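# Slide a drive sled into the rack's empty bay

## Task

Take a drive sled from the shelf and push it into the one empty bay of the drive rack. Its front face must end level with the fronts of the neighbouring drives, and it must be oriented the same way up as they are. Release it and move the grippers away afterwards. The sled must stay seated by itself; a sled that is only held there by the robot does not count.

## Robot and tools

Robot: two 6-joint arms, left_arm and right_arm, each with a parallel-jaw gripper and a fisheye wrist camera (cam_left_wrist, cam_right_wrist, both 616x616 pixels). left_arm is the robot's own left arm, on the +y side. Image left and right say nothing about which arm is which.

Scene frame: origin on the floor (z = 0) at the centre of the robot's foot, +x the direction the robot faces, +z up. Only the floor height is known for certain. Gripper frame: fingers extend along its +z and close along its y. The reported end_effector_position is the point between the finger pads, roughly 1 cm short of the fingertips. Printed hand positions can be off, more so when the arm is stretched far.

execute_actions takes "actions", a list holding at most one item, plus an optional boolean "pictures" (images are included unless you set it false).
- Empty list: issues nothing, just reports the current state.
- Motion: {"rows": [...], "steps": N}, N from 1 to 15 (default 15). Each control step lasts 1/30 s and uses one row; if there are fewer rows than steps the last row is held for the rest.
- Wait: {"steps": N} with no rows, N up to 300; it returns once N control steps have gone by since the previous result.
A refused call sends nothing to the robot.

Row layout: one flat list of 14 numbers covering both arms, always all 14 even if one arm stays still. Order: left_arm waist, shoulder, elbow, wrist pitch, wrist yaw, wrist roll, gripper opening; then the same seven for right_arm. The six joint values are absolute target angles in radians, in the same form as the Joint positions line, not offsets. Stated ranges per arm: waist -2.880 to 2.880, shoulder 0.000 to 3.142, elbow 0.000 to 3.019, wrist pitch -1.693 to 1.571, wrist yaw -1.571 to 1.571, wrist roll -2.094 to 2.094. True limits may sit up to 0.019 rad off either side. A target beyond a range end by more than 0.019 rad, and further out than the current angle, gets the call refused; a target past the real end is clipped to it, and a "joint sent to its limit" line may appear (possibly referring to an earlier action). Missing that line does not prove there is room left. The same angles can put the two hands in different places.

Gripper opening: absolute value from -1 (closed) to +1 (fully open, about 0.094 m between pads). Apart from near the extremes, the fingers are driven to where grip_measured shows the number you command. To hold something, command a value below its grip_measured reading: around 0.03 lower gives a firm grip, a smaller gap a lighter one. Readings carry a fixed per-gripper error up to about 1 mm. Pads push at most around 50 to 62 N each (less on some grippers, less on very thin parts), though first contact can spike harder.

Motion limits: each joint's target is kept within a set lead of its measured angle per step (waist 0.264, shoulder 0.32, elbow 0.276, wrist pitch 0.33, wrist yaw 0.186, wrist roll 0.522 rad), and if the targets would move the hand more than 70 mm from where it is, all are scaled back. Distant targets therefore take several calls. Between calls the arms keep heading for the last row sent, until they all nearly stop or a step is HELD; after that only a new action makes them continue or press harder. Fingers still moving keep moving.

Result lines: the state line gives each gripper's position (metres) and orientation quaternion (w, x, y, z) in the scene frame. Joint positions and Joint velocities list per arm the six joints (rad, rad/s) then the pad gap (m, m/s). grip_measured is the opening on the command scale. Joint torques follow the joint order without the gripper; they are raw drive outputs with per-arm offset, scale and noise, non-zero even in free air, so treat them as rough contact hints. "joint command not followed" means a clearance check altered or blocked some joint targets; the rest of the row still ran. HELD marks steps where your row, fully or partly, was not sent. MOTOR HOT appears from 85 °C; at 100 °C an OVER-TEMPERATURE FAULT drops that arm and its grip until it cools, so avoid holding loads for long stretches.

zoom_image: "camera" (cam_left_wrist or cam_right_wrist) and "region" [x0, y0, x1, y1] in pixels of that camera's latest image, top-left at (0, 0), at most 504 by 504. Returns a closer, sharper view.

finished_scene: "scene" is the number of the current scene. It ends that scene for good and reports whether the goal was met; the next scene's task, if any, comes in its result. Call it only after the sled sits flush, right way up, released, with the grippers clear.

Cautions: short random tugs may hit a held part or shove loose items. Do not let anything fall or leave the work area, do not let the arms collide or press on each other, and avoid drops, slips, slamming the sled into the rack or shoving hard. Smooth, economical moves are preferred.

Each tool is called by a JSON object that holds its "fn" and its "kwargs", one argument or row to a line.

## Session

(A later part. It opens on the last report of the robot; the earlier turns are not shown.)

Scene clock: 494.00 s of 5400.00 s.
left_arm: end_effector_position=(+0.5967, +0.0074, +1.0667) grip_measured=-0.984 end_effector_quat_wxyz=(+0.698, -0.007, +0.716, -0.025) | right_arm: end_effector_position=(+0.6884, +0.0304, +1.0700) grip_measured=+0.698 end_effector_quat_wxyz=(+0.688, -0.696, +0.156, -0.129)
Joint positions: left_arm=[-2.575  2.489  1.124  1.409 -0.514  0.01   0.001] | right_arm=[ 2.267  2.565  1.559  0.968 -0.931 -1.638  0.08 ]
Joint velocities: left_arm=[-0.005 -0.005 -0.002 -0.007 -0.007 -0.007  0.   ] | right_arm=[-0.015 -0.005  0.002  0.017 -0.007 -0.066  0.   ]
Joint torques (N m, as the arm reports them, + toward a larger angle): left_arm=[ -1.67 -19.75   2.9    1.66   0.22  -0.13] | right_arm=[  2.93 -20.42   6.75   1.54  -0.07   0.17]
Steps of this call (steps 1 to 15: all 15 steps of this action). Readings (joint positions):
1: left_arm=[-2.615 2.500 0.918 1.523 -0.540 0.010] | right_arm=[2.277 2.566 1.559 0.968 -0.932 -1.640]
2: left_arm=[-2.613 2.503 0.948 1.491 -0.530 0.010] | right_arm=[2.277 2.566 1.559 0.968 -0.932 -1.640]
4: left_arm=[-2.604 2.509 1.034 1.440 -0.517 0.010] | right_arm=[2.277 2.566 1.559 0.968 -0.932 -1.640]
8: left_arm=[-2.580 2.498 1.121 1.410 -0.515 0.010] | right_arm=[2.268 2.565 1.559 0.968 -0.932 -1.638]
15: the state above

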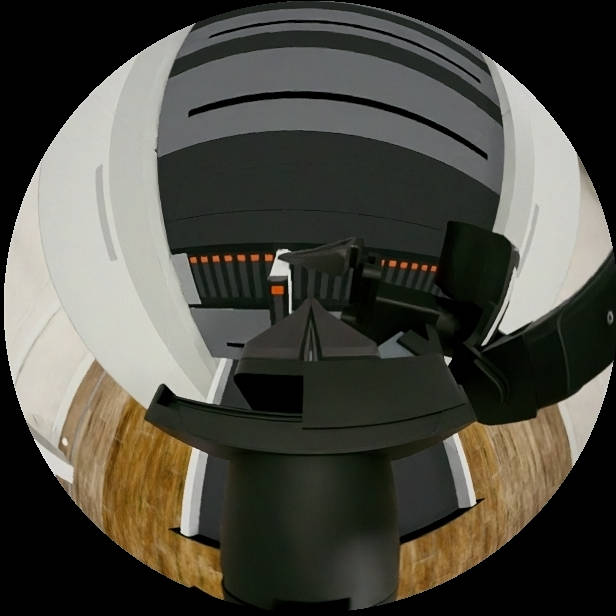

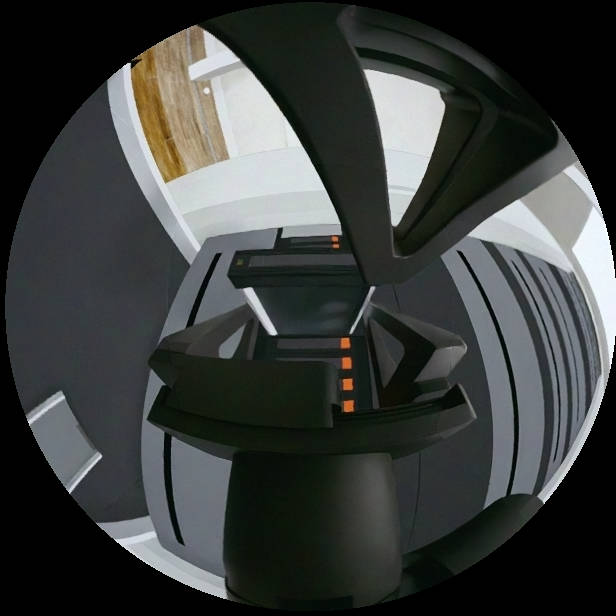

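{"fn": "execute_actions", "kwargs": {
  "actions": [
    {"rows":[[-2.505,2.48,1.12,1.40,-0.46,0,-1,2.277,2.566,1.57,0.968,-0.93,-1.635,0.70]],"steps":15}
  ]
}}

Scene clock: 498.80 s of 5400.00 s.
left_arm: end_effector_position=(+0.6153, +0.0471, +1.0637) grip_measured=-0.984 end_effector_quat_wxyz=(+0.697, -0.015, +0.717, -0.014) | right_arm: end_effector_position=(+0.6880, +0.0309, +1.0700) grip_measured=+0.698 end_effector_quat_wxyz=(+0.689, -0.697, +0.156, -0.128)
Joint positions: left_arm=[-2.498  2.489  1.122  1.408 -0.463  0.01   0.001] | right_arm=[ 2.268  2.565  1.559  0.968 -0.932 -1.638  0.08 ]
Joint velocities: left_arm=[-0.005 -0.005  0.002 -0.007  0.022 -0.022 -0.   ] | right_arm=[-0.005 -0.015  0.002 -0.017 -0.066  0.081 -0.001]
Joint torques (N m, as the arm reports them, + toward a larger angle): left_arm=[ -2.04 -19.35   2.45   1.67   0.13  -0.15] | right_arm=[  2.41 -19.83   6.76   1.52  -0.06   0.19]
Steps of this call (steps 1 to 15: the robot went on to your last target; steps 16 to 90: nothing new was sent; then 1.30 s passed at rest; steps 91 to 105: all 15 steps of this action). Readings (joint positions):
91: left_arm=[-2.569 2.489 1.122 1.409 -0.492 0.010] | right_arm=[2.267 2.565 1.559 0.968 -0.932 -1.638]
92: left_arm=[-2.561 2.489 1.122 1.408 -0.472 0.010] | right_arm=[2.267 2.565 1.559 0.968 -0.932 -1.638]
94: left_arm=[-2.538 2.489 1.122 1.408 -0.464 0.010] | right_arm=[2.267 2.565 1.559 0.968 -0.932 -1.638]
98: left_arm=[-2.501 2.489 1.122 1.408 -0.463 0.010] | right_arm=[2.268 2.565 1.559 0.968 -0.932 -1.638]
105: the state above

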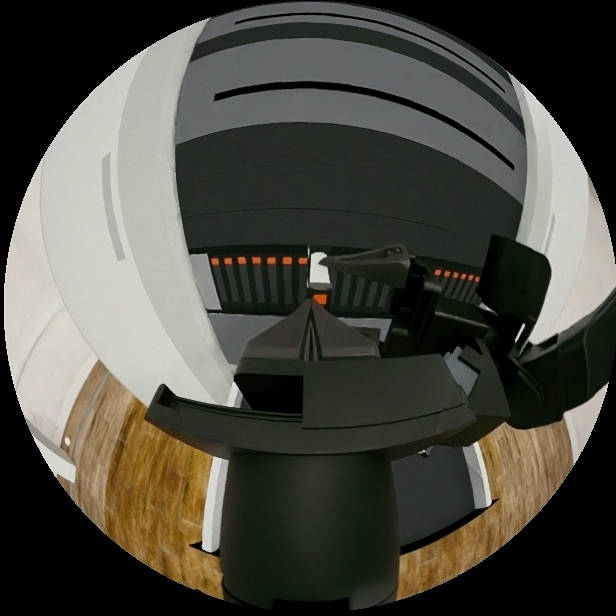

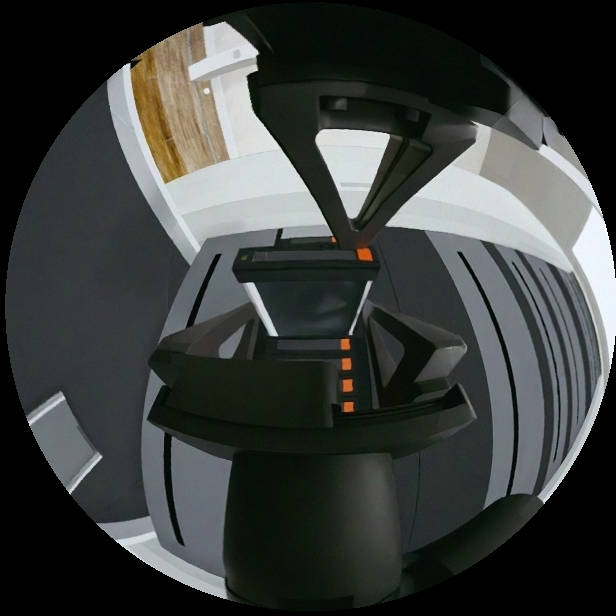

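{"fn": "execute_actions", "kwargs": {
  "actions": [
    {"rows":[[-2.518,2.52,1.12,1.44,-0.47,0,-1,2.277,2.566,1.57,0.968,-0.93,-1.635,0.70]],"steps":15}
  ],
  "pictures": false
}}

{"fn": "execute_actions", "kwargs": {
  "actions": [
    {"rows":[[-2.51,2.53,1.19,1.40,-0.46,0,-1,2.277,2.566,1.57,0.968,-0.93,-1.635,0.70]],"steps":15}
  ]
}}

Scene clock: 504.23 s of 5400.00 s.
left_arm: end_effector_position=(+0.6065, +0.0433, +1.0480) grip_measured=-0.984 end_effector_quat_wxyz=(+0.691, -0.010, +0.722, -0.014) | right_arm: end_effector_position=(+0.6880, +0.0309, +1.0700) grip_measured=+0.698 end_effector_quat_wxyz=(+0.689, -0.697, +0.156, -0.128)
Joint positions: left_arm=[-2.509  2.518  1.122  1.42  -0.467  0.01   0.001] | right_arm=[ 2.268  2.565  1.559  0.968 -0.932 -1.638  0.08 ]
Joint velocities: left_arm=[-0.015 -0.015  0.002 -0.002  0.037 -0.022  0.   ] | right_arm=[-0.015  0.005 -0.012 -0.027 -0.022  0.022 -0.   ]
Joint torques (N m, as the arm reports them, + toward a larger angle): left_arm=[ -2.08 -17.95   2.34   2.98  -0.14  -0.14] | right_arm=[  2.46 -20.32   6.73   1.54  -0.03   0.19]
Steps of this call (steps 1 to 15: the robot went on to your last target; steps 16 to 90: nothing new was sent; then 1.93 s passed at rest; steps 91 to 105: all 15 steps of this action). Readings (joint positions):
91: left_arm=[-2.498 2.490 1.122 1.411 -0.465 0.010] | right_arm=[2.268 2.565 1.559 0.968 -0.932 -1.638]
92: left_arm=[-2.499 2.493 1.122 1.415 -0.466 0.010] | right_arm=[2.268 2.565 1.559 0.968 -0.932 -1.638]
94: left_arm=[-2.502 2.500 1.122 1.420 -0.467 0.010] | right_arm=[2.268 2.565 1.559 0.968 -0.932 -1.638]
98: left_arm=[-2.507 2.515 1.122 1.420 -0.467 0.010] | right_arm=[2.268 2.565 1.559 0.968 -0.932 -1.638]
105: the state above

Scene clock: 504.73 s of 5400.00 s.
left_arm: end_effector_position=(+0.6207, +0.0356, +1.0534) grip_measured=-0.984 end_effector_quat_wxyz=(+0.700, -0.013, +0.714, -0.019) | right_arm: end_effector_position=(+0.6883, +0.0308, +1.0700) grip_measured=+0.698 end_effector_quat_wxyz=(+0.688, -0.696, +0.156, -0.129)
Joint positions: left_arm=[-2.509  2.527  1.168  1.408 -0.463  0.01   0.001] | right_arm=[ 2.268  2.565  1.559  0.968 -0.93  -1.638  0.08 ]
Joint velocities: left_arm=[ 0.005  0.005  0.007  0.002 -0.022  0.022  0.001] | right_arm=[-0.005 -0.005 -0.022  0.002  0.037  0.022 -0.001]
Joint torques (N m, as the arm reports them, + toward a larger angle): left_arm=[ -1.51 -18.7    4.15   1.65   0.14  -0.13] | right_arm=[  2.72 -20.54   6.76   1.5   -0.12   0.2 ]
Steps of this call (steps 1 to 15: all 15 steps of this action). Readings (joint positions):
1: left_arm=[-2.509 2.519 1.126 1.418 -0.466 0.010] | right_arm=[2.268 2.565 1.559 0.968 -0.932 -1.638]
2: left_arm=[-2.509 2.522 1.135 1.414 -0.464 0.010] | right_arm=[2.268 2.565 1.559 0.968 -0.932 -1.638]
4: left_arm=[-2.509 2.526 1.156 1.410 -0.463 0.010] | right_arm=[2.268 2.565 1.559 0.968 -0.932 -1.638]
8: left_arm=[-2.509 2.527 1.168 1.408 -0.463 0.010] | right_arm=[2.268 2.565 1.559 0.968 -0.930 -1.638]
15: the state above

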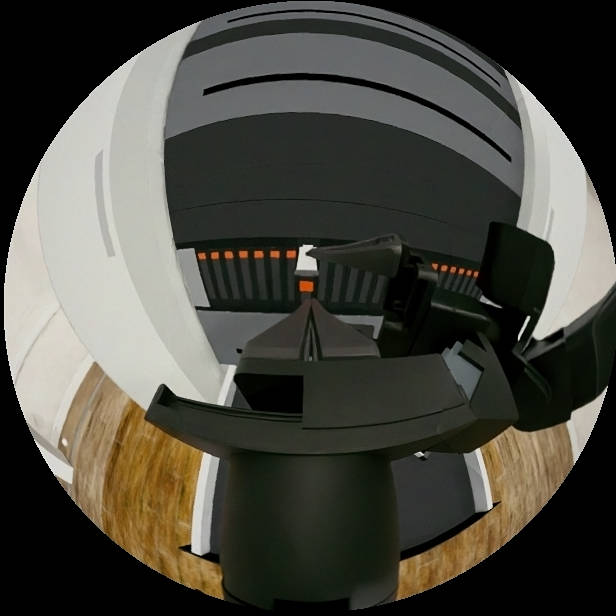

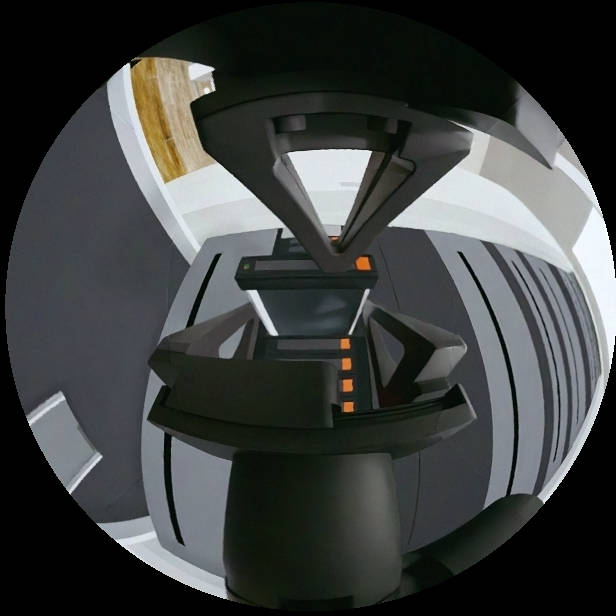

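{"fn": "execute_actions", "kwargs": {
  "actions": [
    {"rows":[[-2.485,2.535,1.24,1.37,-0.44,0,-1,2.277,2.566,1.57,0.968,-0.93,-1.635,1]],"steps":15}
  ]
}}

{"fn": "execute_actions", "kwargs": {
  "actions": [
    {"rows":[[-2.485,2.535,1.24,1.37,-0.44,0,-1,2.2,2.566,1.54,0.968,-1.0,-1.635,1],[-2.485,2.535,1.24,1.37,-0.44,0,-1,2.2,2.566,1.54,0.968,-1.0,-1.635,1],[-2.485,2.535,1.24,1.37,-0.44,0,-1,2.2,2.566,1.54,0.968,-1.0,-1.635,1],[-2.485,2.535,1.24,1.37,-0.44,0,-1,2.05,2.55,1.5,0.968,-1.15,-1.635,1]],"steps":15}
  ]
}}

Scene clock: 512.27 s of 5400.00 s.
left_arm: end_effector_position=(+0.6372, +0.0390, +1.0528) grip_measured=-0.984 end_effector_quat_wxyz=(+0.701, -0.013, +0.713, -0.019) | right_arm: end_effector_position=(+0.6893, +0.0291, +1.0701) grip_measured=+1.000 end_effector_quat_wxyz=(+0.688, -0.696, +0.157, -0.131)
Joint positions: left_arm=[-2.489  2.534  1.208  1.378 -0.443  0.01   0.001] | right_arm=[ 2.266  2.565  1.559  0.968 -0.929 -1.639  0.094]
Joint velocities: left_arm=[ 0.005  0.015 -0.012  0.007 -0.007  0.022  0.   ] | right_arm=[ 0.005 -0.005  0.002 -0.017 -0.022 -0.022  0.   ]
Joint torques (N m, as the arm reports them, + toward a larger angle): left_arm=[ -0.83 -19.81   4.83   1.68   0.17  -0.14] | right_arm=[  2.62 -20.61   6.79   1.49  -0.19   0.19]
Steps of this call (steps 1 to 15: the robot went on to your last target; steps 16 to 90: nothing new was sent; then 4.03 s passed at rest; steps 91 to 105: all 15 steps of this action). Readings (joint positions):
91: left_arm=[-2.507 2.527 1.171 1.403 -0.454 0.010] | right_arm=[2.268 2.565 1.559 0.968 -0.930 -1.639]
92: left_arm=[-2.505 2.528 1.177 1.394 -0.448 0.010] | right_arm=[2.267 2.565 1.559 0.968 -0.930 -1.639]
94: left_arm=[-2.498 2.532 1.190 1.384 -0.444 0.010] | right_arm=[2.265 2.565 1.559 0.968 -0.929 -1.639]
98: left_arm=[-2.490 2.534 1.203 1.378 -0.443 0.010] | right_arm=[2.266 2.565 1.559 0.968 -0.929 -1.639]
105: the state above

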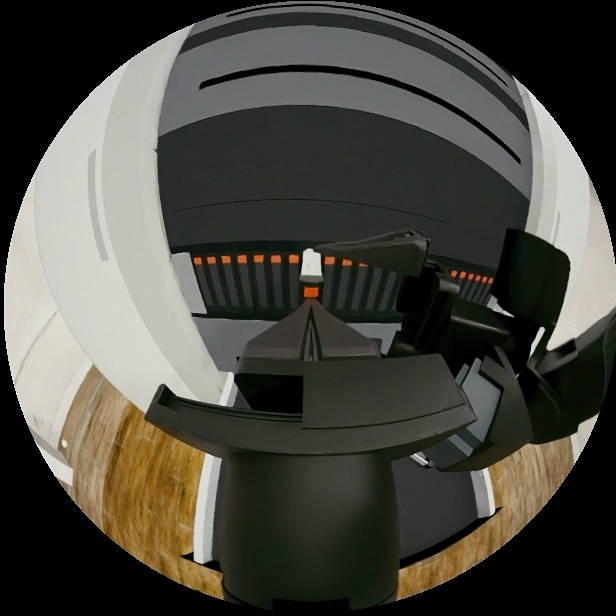

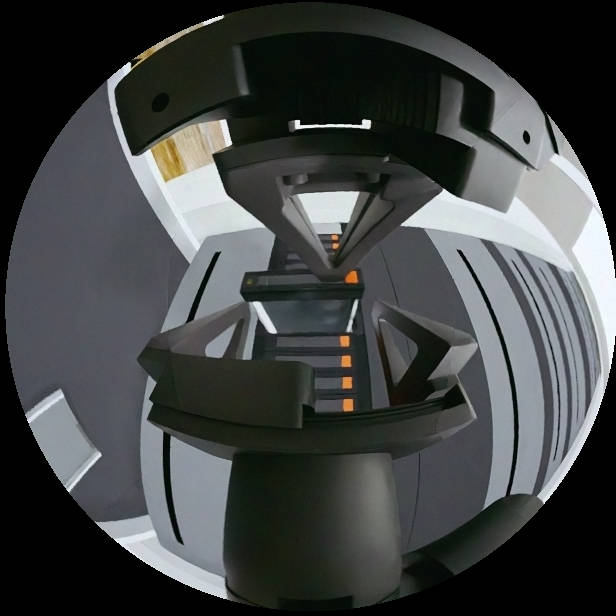

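Scene clock: 512.77 s of 5400.00 s.
left_arm: end_effector_position=(+0.6372, +0.0389, +1.0528) grip_measured=-0.984 end_effector_quat_wxyz=(+0.701, -0.012, +0.713, -0.019) | right_arm: end_effector_position=(+0.6969, -0.1404, +1.0532) grip_measured=+1.000 end_effector_quat_wxyz=(+0.684, -0.694, +0.187, -0.129)
Joint positions: left_arm=[-2.489  2.534  1.208  1.378 -0.443  0.01   0.001] | right_arm=[ 2.008  2.559  1.511  0.968 -1.146 -1.639  0.094]
Joint velocities: left_arm=[-0.005  0.005  0.017  0.002 -0.11  -0.037 -0.001] | right_arm=[-0.269 -0.015  0.027 -0.017 -0.007 -0.037  0.   ]
Joint torques (N m, as the arm reports them, + toward a larger angle): left_arm=[ -0.91 -19.4    4.83   1.71   0.15  -0.15] | right_arm=[  6.29 -20.15   4.16   1.38  -0.36   0.2 ]
Steps of this call (steps 1 to 15: all 15 steps of this action). Readings (joint positions):
1: left_arm=[-2.489 2.534 1.208 1.378 -0.443 0.010] | right_arm=[2.262 2.565 1.558 0.968 -0.964 -1.639]
2: left_arm=[-2.489 2.534 1.208 1.378 -0.443 0.010] | right_arm=[2.258 2.564 1.556 0.968 -0.986 -1.639]
4: left_arm=[-2.489 2.534 1.208 1.378 -0.443 0.010] | right_arm=[2.240 2.564 1.551 0.968 -1.036 -1.639]
8: left_arm=[-2.489 2.534 1.208 1.378 -0.443 0.010] | right_arm=[2.162 2.560 1.529 0.968 -1.131 -1.639]
15: the state above

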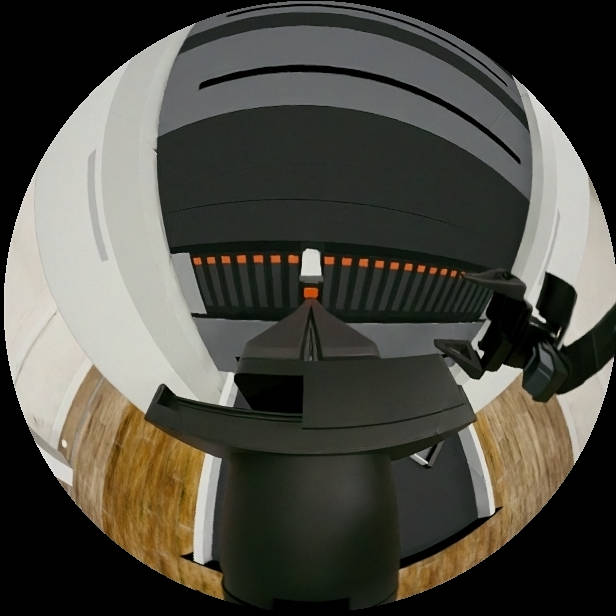

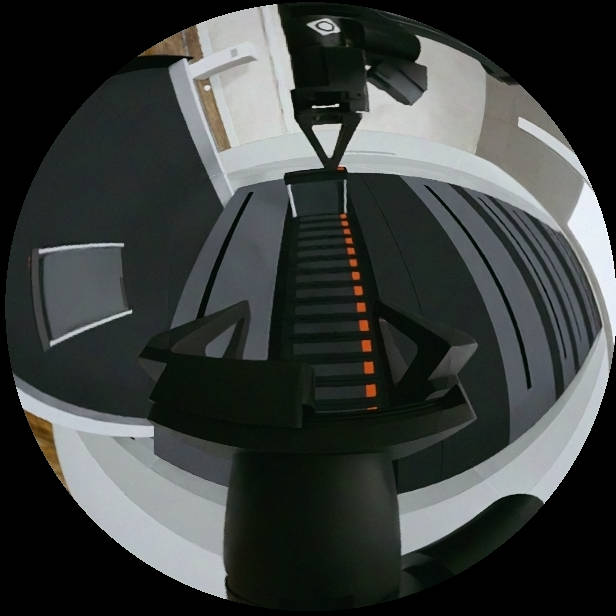

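{"fn": "execute_actions", "kwargs": {
  "actions": [
    {"rows":[[-2.46,2.545,1.30,1.33,-0.41,0,-1,2.0,2.45,1.2,0.968,-1.0,-1.635,1]],"steps":15}
  ],
  "pictures": false
}}

{"fn": "execute_actions", "kwargs": {
  "actions": [
    {"rows":[[-2.435,2.56,1.36,1.29,-0.385,0,-1,1.9,2.4,1.1,0.968,-0.5,-1.635,1]],"steps":15}
  ],
  "pictures": false
}}

{"fn": "execute_actions", "kwargs": {
  "actions": [
    {"rows":[[-2.41,2.575,1.42,1.25,-0.36,0,-1,1.9,2.4,1.1,0.968,-0.5,-1.635,1]],"steps":15}
  ]
}}

Scene clock: 520.03 s of 5400.00 s.
left_arm: end_effector_position=(+0.6638, +0.0391, +1.0582) grip_measured=-0.984 end_effector_quat_wxyz=(+0.707, -0.013, +0.706, -0.024) | right_arm: end_effector_position=(+0.6207, -0.1568, +1.0286) grip_measured=+1.000 end_effector_quat_wxyz=(-0.639, +0.698, -0.305, +0.107)
Joint positions: left_arm=[-2.467  2.545  1.278  1.339 -0.413  0.01   0.001] | right_arm=[ 1.996  2.447  1.193  0.968 -1.002 -1.639  0.094]
Joint velocities: left_arm=[-0.005  0.005 -0.012 -0.007 -0.037  0.051 -0.001] | right_arm=[ 0.005 -0.005 -0.017  0.012 -0.066  0.037  0.   ]
Joint torques (N m, as the arm reports them, + toward a larger angle): left_arm=[ -0.63 -20.04   4.69   1.61   0.14  -0.14] | right_arm=[  2.11 -16.15   3.99   1.46  -0.23   0.2 ]
Steps of this call (steps 1 to 30: the robot went on to your last target; steps 31 to 90: nothing new was sent; then 3.77 s passed at rest; steps 91 to 105: all 15 steps of this action). Readings (joint positions):
91: left_arm=[-2.487 2.535 1.214 1.370 -0.428 0.010] | right_arm=[2.054 2.545 1.477 0.968 -1.069 -1.639]
92: left_arm=[-2.486 2.538 1.227 1.359 -0.419 0.010] | right_arm=[2.051 2.515 1.408 0.968 -1.030 -1.639]
94: left_arm=[-2.480 2.545 1.256 1.344 -0.414 0.010] | right_arm=[2.037 2.458 1.267 0.968 -1.011 -1.639]
98: left_arm=[-2.469 2.545 1.278 1.339 -0.413 0.010] | right_arm=[2.004 2.446 1.193 0.968 -1.006 -1.639]
105: the state above

Scene clock: 520.53 s of 5400.00 s.
left_arm: end_effector_position=(+0.6856, +0.0454, +1.0587) grip_measured=-0.984 end_effector_quat_wxyz=(+0.709, -0.013, +0.705, -0.024) | right_arm: end_effector_position=(+0.6473, -0.2940, +1.0053) grip_measured=+1.000 end_effector_quat_wxyz=(-0.504, +0.641, -0.504, +0.284)
Joint positions: left_arm=[-2.441  2.556  1.333  1.299 -0.387  0.01   0.001] | right_arm=[ 1.885  2.405  1.106  0.968 -0.501 -1.639  0.094]
Joint velocities: left_arm=[ 0.005 -0.005 -0.007  0.002  0.007  0.051  0.   ] | right_arm=[ 0.093  0.005  0.002 -0.012  0.007  0.037  0.   ]
Joint torques (N m, as the arm reports them, + toward a larger angle): left_arm=[ -1.08 -20.44   5.31   1.65   0.13  -0.14] | right_arm=[  1.41 -16.36   2.69   1.64  -0.22   0.18]
Steps of this call (steps 1 to 15: all 15 steps of this action). Readings (joint positions):
1: left_arm=[-2.465 2.546 1.283 1.331 -0.400 0.010] | right_arm=[1.992 2.441 1.179 0.968 -0.906 -1.639]
2: left_arm=[-2.463 2.549 1.294 1.319 -0.393 0.010] | right_arm=[1.987 2.430 1.155 0.968 -0.802 -1.639]
4: left_arm=[-2.457 2.555 1.318 1.304 -0.388 0.010] | right_arm=[1.960 2.411 1.115 0.968 -0.598 -1.639]
8: left_arm=[-2.444 2.556 1.333 1.299 -0.387 0.010] | right_arm=[1.893 2.405 1.106 0.968 -0.503 -1.639]
15: the state above

Scene clock: 521.03 s of 5400.00 s.
left_arm: end_effector_position=(+0.7002, +0.0431, +1.0553) grip_measured=-0.984 end_effector_quat_wxyz=(+0.707, -0.006, +0.706, -0.029) | right_arm: end_effector_position=(+0.6474, -0.2876, +1.0055) grip_measured=+1.000 end_effector_quat_wxyz=(-0.506, +0.644, -0.501, +0.282)
Joint positions: left_arm=[-2.43   2.572  1.379  1.264 -0.359  0.01   0.001] | right_arm=[ 1.894  2.405  1.106  0.968 -0.501 -1.639  0.094]
Joint velocities: left_arm=[-0.015 -0.015 -0.012  0.007 -0.007  0.007 -0.   ] | right_arm=[ 0.005 -0.005  0.007 -0.007  0.007  0.081  0.   ]
Joint torques (N m, as the arm reports them, + toward a larger angle): left_arm=[  0.47 -21.26   6.18   1.44  -0.04  -0.14] | right_arm=[  1.46 -16.58   2.6    1.69  -0.22   0.2 ]
Steps of this call (steps 1 to 15: all 15 steps of this action). Readings (joint positions):
1: left_arm=[-2.440 2.557 1.338 1.291 -0.375 0.010] | right_arm=[1.888 2.405 1.106 0.968 -0.501 -1.639]
2: left_arm=[-2.438 2.562 1.350 1.279 -0.368 0.010] | right_arm=[1.890 2.405 1.106 0.968 -0.501 -1.639]
4: left_arm=[-2.432 2.570 1.376 1.264 -0.363 0.010] | right_arm=[1.894 2.405 1.106 0.968 -0.501 -1.639]
8: left_arm=[-2.430 2.572 1.379 1.264 -0.359 0.010] | right_arm=[1.894 2.405 1.106 0.968 -0.501 -1.639]
15: the state above

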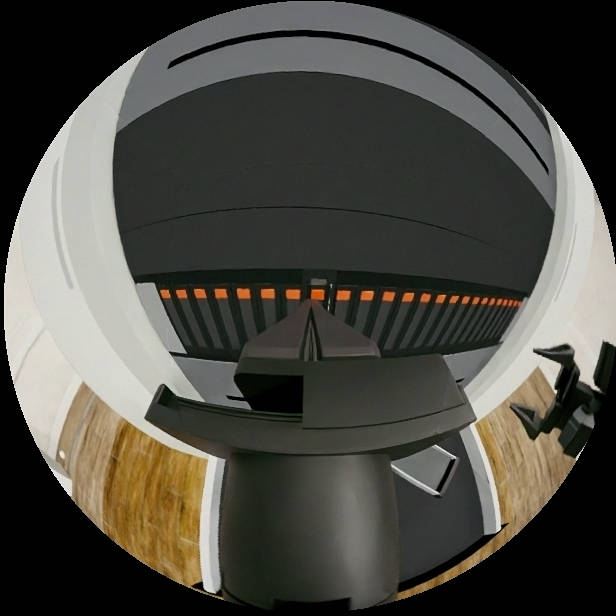

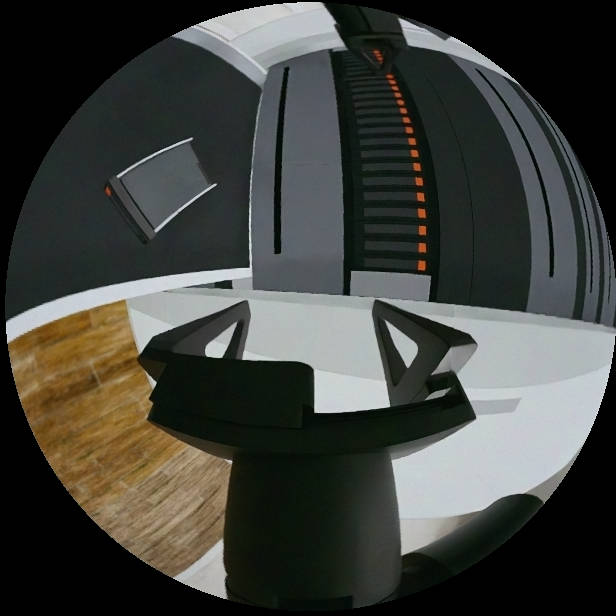

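Continuing until it seats firmly.

{"fn": "execute_actions", "kwargs": {
  "actions": [
    {"rows":[[-2.40,2.585,1.47,1.22,-0.34,0,-1,1.9,2.4,0.95,0.968,-0.3,-1.635,1]],"steps":15}
  ],
  "pictures": false
}}

{"fn": "execute_actions", "kwargs": {
  "actions": [
    {"rows":[[-2.39,2.59,1.52,1.20,-0.33,0,-1,1.9,2.4,0.95,0.968,-0.3,-1.635,1]],"steps":15}
  ]
}}

{"fn": "zoom_image", "kwargs": {
  "camera": "cam_left_wrist",
  "region": [240,250,400,340]
}}

Scene clock: 528.83 s of 5400.00 s.
left_arm: end_effector_position=(+0.7010, +0.0415, +1.0543) grip_measured=-0.984 end_effector_quat_wxyz=(+0.706, -0.002, +0.707, -0.032) | right_arm: end_effector_position=(+0.5775, -0.3060, +0.9600) grip_measured=+1.000 end_effector_quat_wxyz=(-0.413, +0.638, -0.585, +0.283)
Joint positions: left_arm=[-2.43   2.574  1.382  1.257 -0.351  0.01   0.001] | right_arm=[ 1.898  2.401  0.943  0.968 -0.303 -1.639  0.094]
Joint velocities: left_arm=[-0.015 -0.005 -0.002 -0.012  0.007 -0.007  0.   ] | right_arm=[-0.005 -0.005  0.007  0.007  0.037  0.066  0.   ]
Joint torques (N m, as the arm reports them, + toward a larger angle): left_arm=[  1.39 -20.24   9.27   0.37   0.52  -0.14] | right_arm=[  1.59 -14.58   2.32   1.44  -0.1    0.17]
Steps of this call (steps 1 to 15: the robot went on to your last target; steps 16 to 90: nothing new was sent; then 4.30 s passed at rest; steps 91 to 105: all 15 steps of this action). Readings (joint positions):
91: left_arm=[-2.430 2.573 1.382 1.259 -0.352 0.010] | right_arm=[1.897 2.402 1.089 0.968 -0.404 -1.639]
92: left_arm=[-2.430 2.573 1.382 1.257 -0.352 0.010] | right_arm=[1.898 2.392 1.058 0.968 -0.340 -1.639]
94: left_arm=[-2.430 2.574 1.382 1.257 -0.351 0.010] | right_arm=[1.898 2.381 0.990 0.968 -0.308 -1.639]
98: left_arm=[-2.430 2.574 1.382 1.257 -0.351 0.010] | right_arm=[1.898 2.397 0.943 0.968 -0.304 -1.639]
105: the state above

Scene clock: 529.33 s of 5400.00 s.
left_arm: end_effector_position=(+0.7019, +0.0413, +1.0544) grip_measured=-0.984 end_effector_quat_wxyz=(+0.706, -0.002, +0.707, -0.032) | right_arm: end_effector_position=(+0.5775, -0.3060, +0.9600) grip_measured=+1.000 end_effector_quat_wxyz=(-0.413, +0.638, -0.585, +0.283)
Joint positions: left_arm=[-2.429  2.574  1.385  1.256 -0.35   0.01   0.001] | right_arm=[ 1.898  2.401  0.943  0.968 -0.303 -1.639  0.094]
Joint velocities: left_arm=[-0.005 -0.005  0.012  0.002 -0.022 -0.037 -0.   ] | right_arm=[ 0.005 -0.015  0.002 -0.002 -0.007  0.007  0.   ]
Joint torques (N m, as the arm reports them, + toward a larger angle): left_arm=[  2.39 -19.86  12.25  -0.5    0.93  -0.14] | right_arm=[  0.95 -14.45   2.25   1.57  -0.1    0.19]
Steps of this call (steps 1 to 15: all 15 steps of this action). Readings (joint positions):
1: left_arm=[-2.429 2.574 1.385 1.256 -0.350 0.010] | right_arm=[1.898 2.401 0.943 0.968 -0.303 -1.639]
2: left_arm=[-2.429 2.574 1.385 1.256 -0.350 0.010] | right_arm=[1.898 2.401 0.943 0.968 -0.303 -1.639]
4: left_arm=[-2.429 2.574 1.385 1.256 -0.350 0.010] | right_arm=[1.898 2.401 0.943 0.968 -0.303 -1.639]
8: left_arm=[-2.429 2.574 1.385 1.256 -0.350 0.010] | right_arm=[1.898 2.401 0.943 0.968 -0.303 -1.639]
15: the state above

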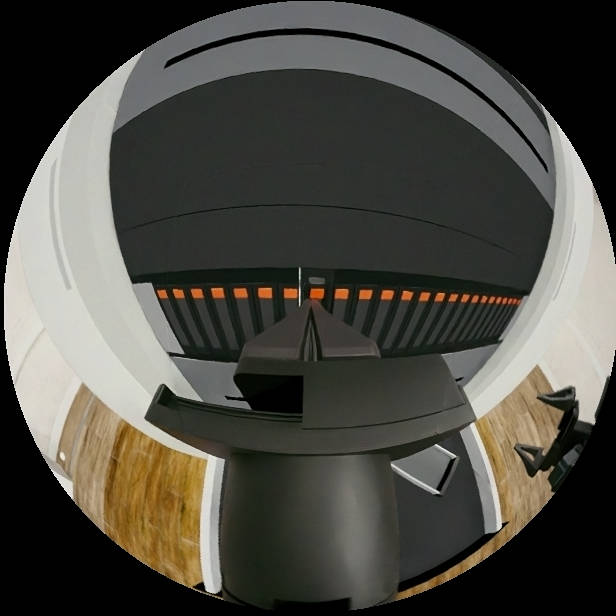

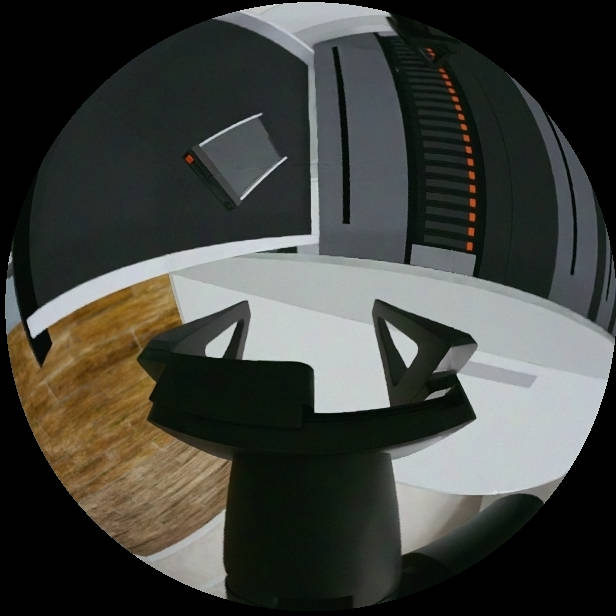

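Region (240, 250, 400, 340) of cam_left_wrist's 616x616 image, scaled by 3.150, with more detail than that image has; it fills the top 284 rows of this view, and the rest is white.

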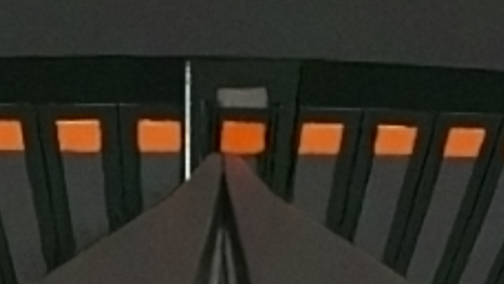

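Seated hard and flush. Backing the left arm away.

{"fn": "execute_actions", "kwargs": {
  "actions": [
    {"rows":[[-2.44,2.56,1.25,1.33,-0.37,0,-1,1.9,2.4,0.95,0.968,-0.3,-1.635,1]],"steps":15}
  ],
  "pictures": false
}}

{"fn": "execute_actions", "kwargs": {
  "actions": [
    {"rows":[[-2.44,2.5,1.0,1.45,-0.37,0,-1,1.9,2.4,0.95,0.968,-0.3,-1.635,1]],"steps":15}
  ]
}}

{"fn": "zoom_image", "kwargs": {
  "camera": "cam_left_wrist",
  "region": [220,200,420,320]
}}

Scene clock: 534.70 s of 5400.00 s.
left_arm: end_effector_position=(+0.6518, +0.0606, +1.0207) grip_measured=-0.984 end_effector_quat_wxyz=(+0.677, +0.005, +0.735, -0.016) | right_arm: end_effector_position=(+0.5775, -0.3060, +0.9600) grip_measured=+1.000 end_effector_quat_wxyz=(-0.413, +0.638, -0.585, +0.283)
Joint positions: left_arm=[-2.433  2.572  1.242  1.31  -0.368  0.01   0.001] | right_arm=[ 1.898  2.401  0.943  0.968 -0.303 -1.639  0.094]
Joint velocities: left_arm=[-0.005  0.005  0.012 -0.007 -0.022 -0.11   0.002] | right_arm=[-0.005 -0.005 -0.012 -0.002  0.037 -0.066  0.   ]
Joint torques (N m, as the arm reports them, + toward a larger angle): left_arm=[ -1.86 -20.66   3.26   2.96  -0.11  -0.15] | right_arm=[  1.13 -14.61   2.26   1.6   -0.09   0.17]
Steps of this call (steps 1 to 15: the robot went on to your last target; steps 16 to 90: nothing new was sent; then 1.87 s passed at rest; steps 91 to 105: all 15 steps of this action). Readings (joint positions):
91: left_arm=[-2.432 2.572 1.363 1.271 -0.357 0.010] | right_arm=[1.898 2.401 0.943 0.968 -0.303 -1.639]
92: left_arm=[-2.432 2.562 1.330 1.288 -0.362 0.010] | right_arm=[1.898 2.401 0.943 0.968 -0.303 -1.639]
94: left_arm=[-2.433 2.556 1.271 1.307 -0.367 0.010] | right_arm=[1.898 2.401 0.943 0.968 -0.303 -1.639]
98: left_arm=[-2.433 2.571 1.242 1.309 -0.368 0.010] | right_arm=[1.898 2.401 0.943 0.968 -0.303 -1.639]
105: the state above

Scene clock: 535.20 s of 5400.00 s.
left_arm: end_effector_position=(+0.5727, +0.0936, +1.0165) grip_measured=-0.984 end_effector_quat_wxyz=(+0.650, +0.016, +0.760, -0.006) | right_arm: end_effector_position=(+0.5775, -0.3060, +0.9600) grip_measured=+1.000 end_effector_quat_wxyz=(-0.413, +0.638, -0.585, +0.283)
Joint positions: left_arm=[-2.433  2.513  0.984  1.43  -0.369  0.01   0.001] | right_arm=[ 1.898  2.401  0.943  0.968 -0.303 -1.639  0.094]
Joint velocities: left_arm=[-0.005  0.005 -0.007  0.002  0.051 -0.022  0.   ] | right_arm=[-0.015 -0.005 -0.012  0.017 -0.066 -0.007  0.   ]
Joint torques (N m, as the arm reports them, + toward a larger angle): left_arm=[ -1.88 -18.38   2.49   3.05  -0.07  -0.15] | right_arm=[  1.3  -14.74   2.26   1.61  -0.09   0.18]
Steps of this call (steps 1 to 15: all 15 steps of this action). Readings (joint positions):
1: left_arm=[-2.433 2.566 1.218 1.330 -0.367 0.010] | right_arm=[1.898 2.401 0.943 0.968 -0.303 -1.639]
2: left_arm=[-2.433 2.547 1.161 1.364 -0.367 0.010] | right_arm=[1.898 2.401 0.943 0.968 -0.303 -1.639]
4: left_arm=[-2.433 2.512 1.040 1.412 -0.369 0.010] | right_arm=[1.898 2.401 0.943 0.968 -0.303 -1.639]
8: left_arm=[-2.433 2.513 0.983 1.428 -0.369 0.010] | right_arm=[1.898 2.401 0.943 0.968 -0.303 -1.639]
15: the state above

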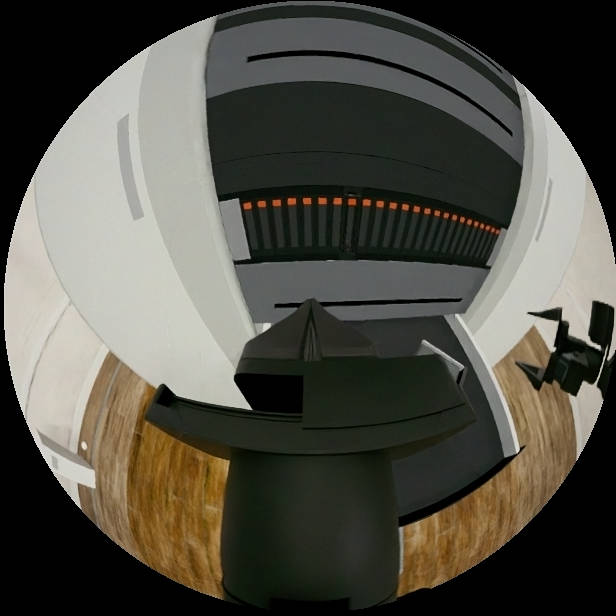

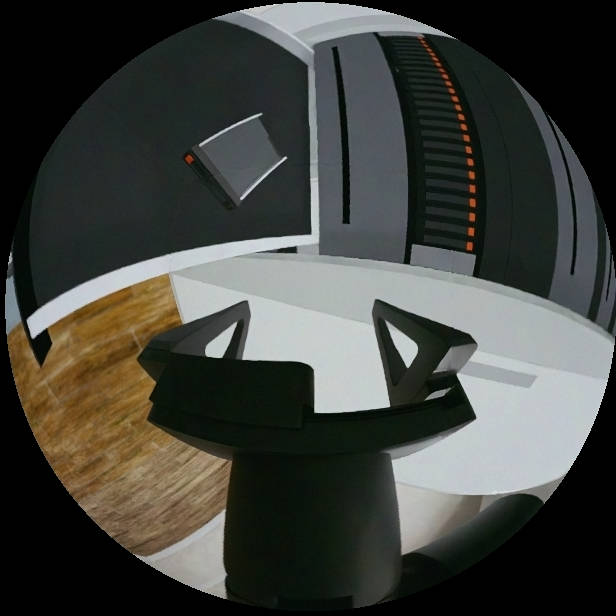

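Region (220, 200, 420, 320) of cam_left_wrist's 616x616 image, scaled by 2.520, with more detail than that image has; it fills the top 302 rows of this view, and the rest is white.

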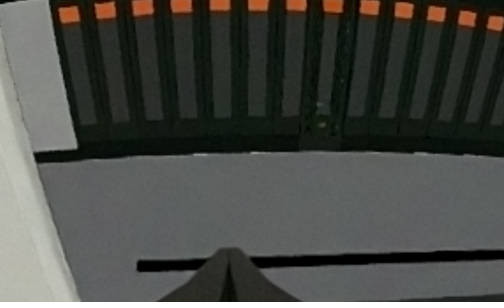

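{"fn": "finished_scene", "kwargs": {
  "scene": 2
}}

The scene is finished: the task was done.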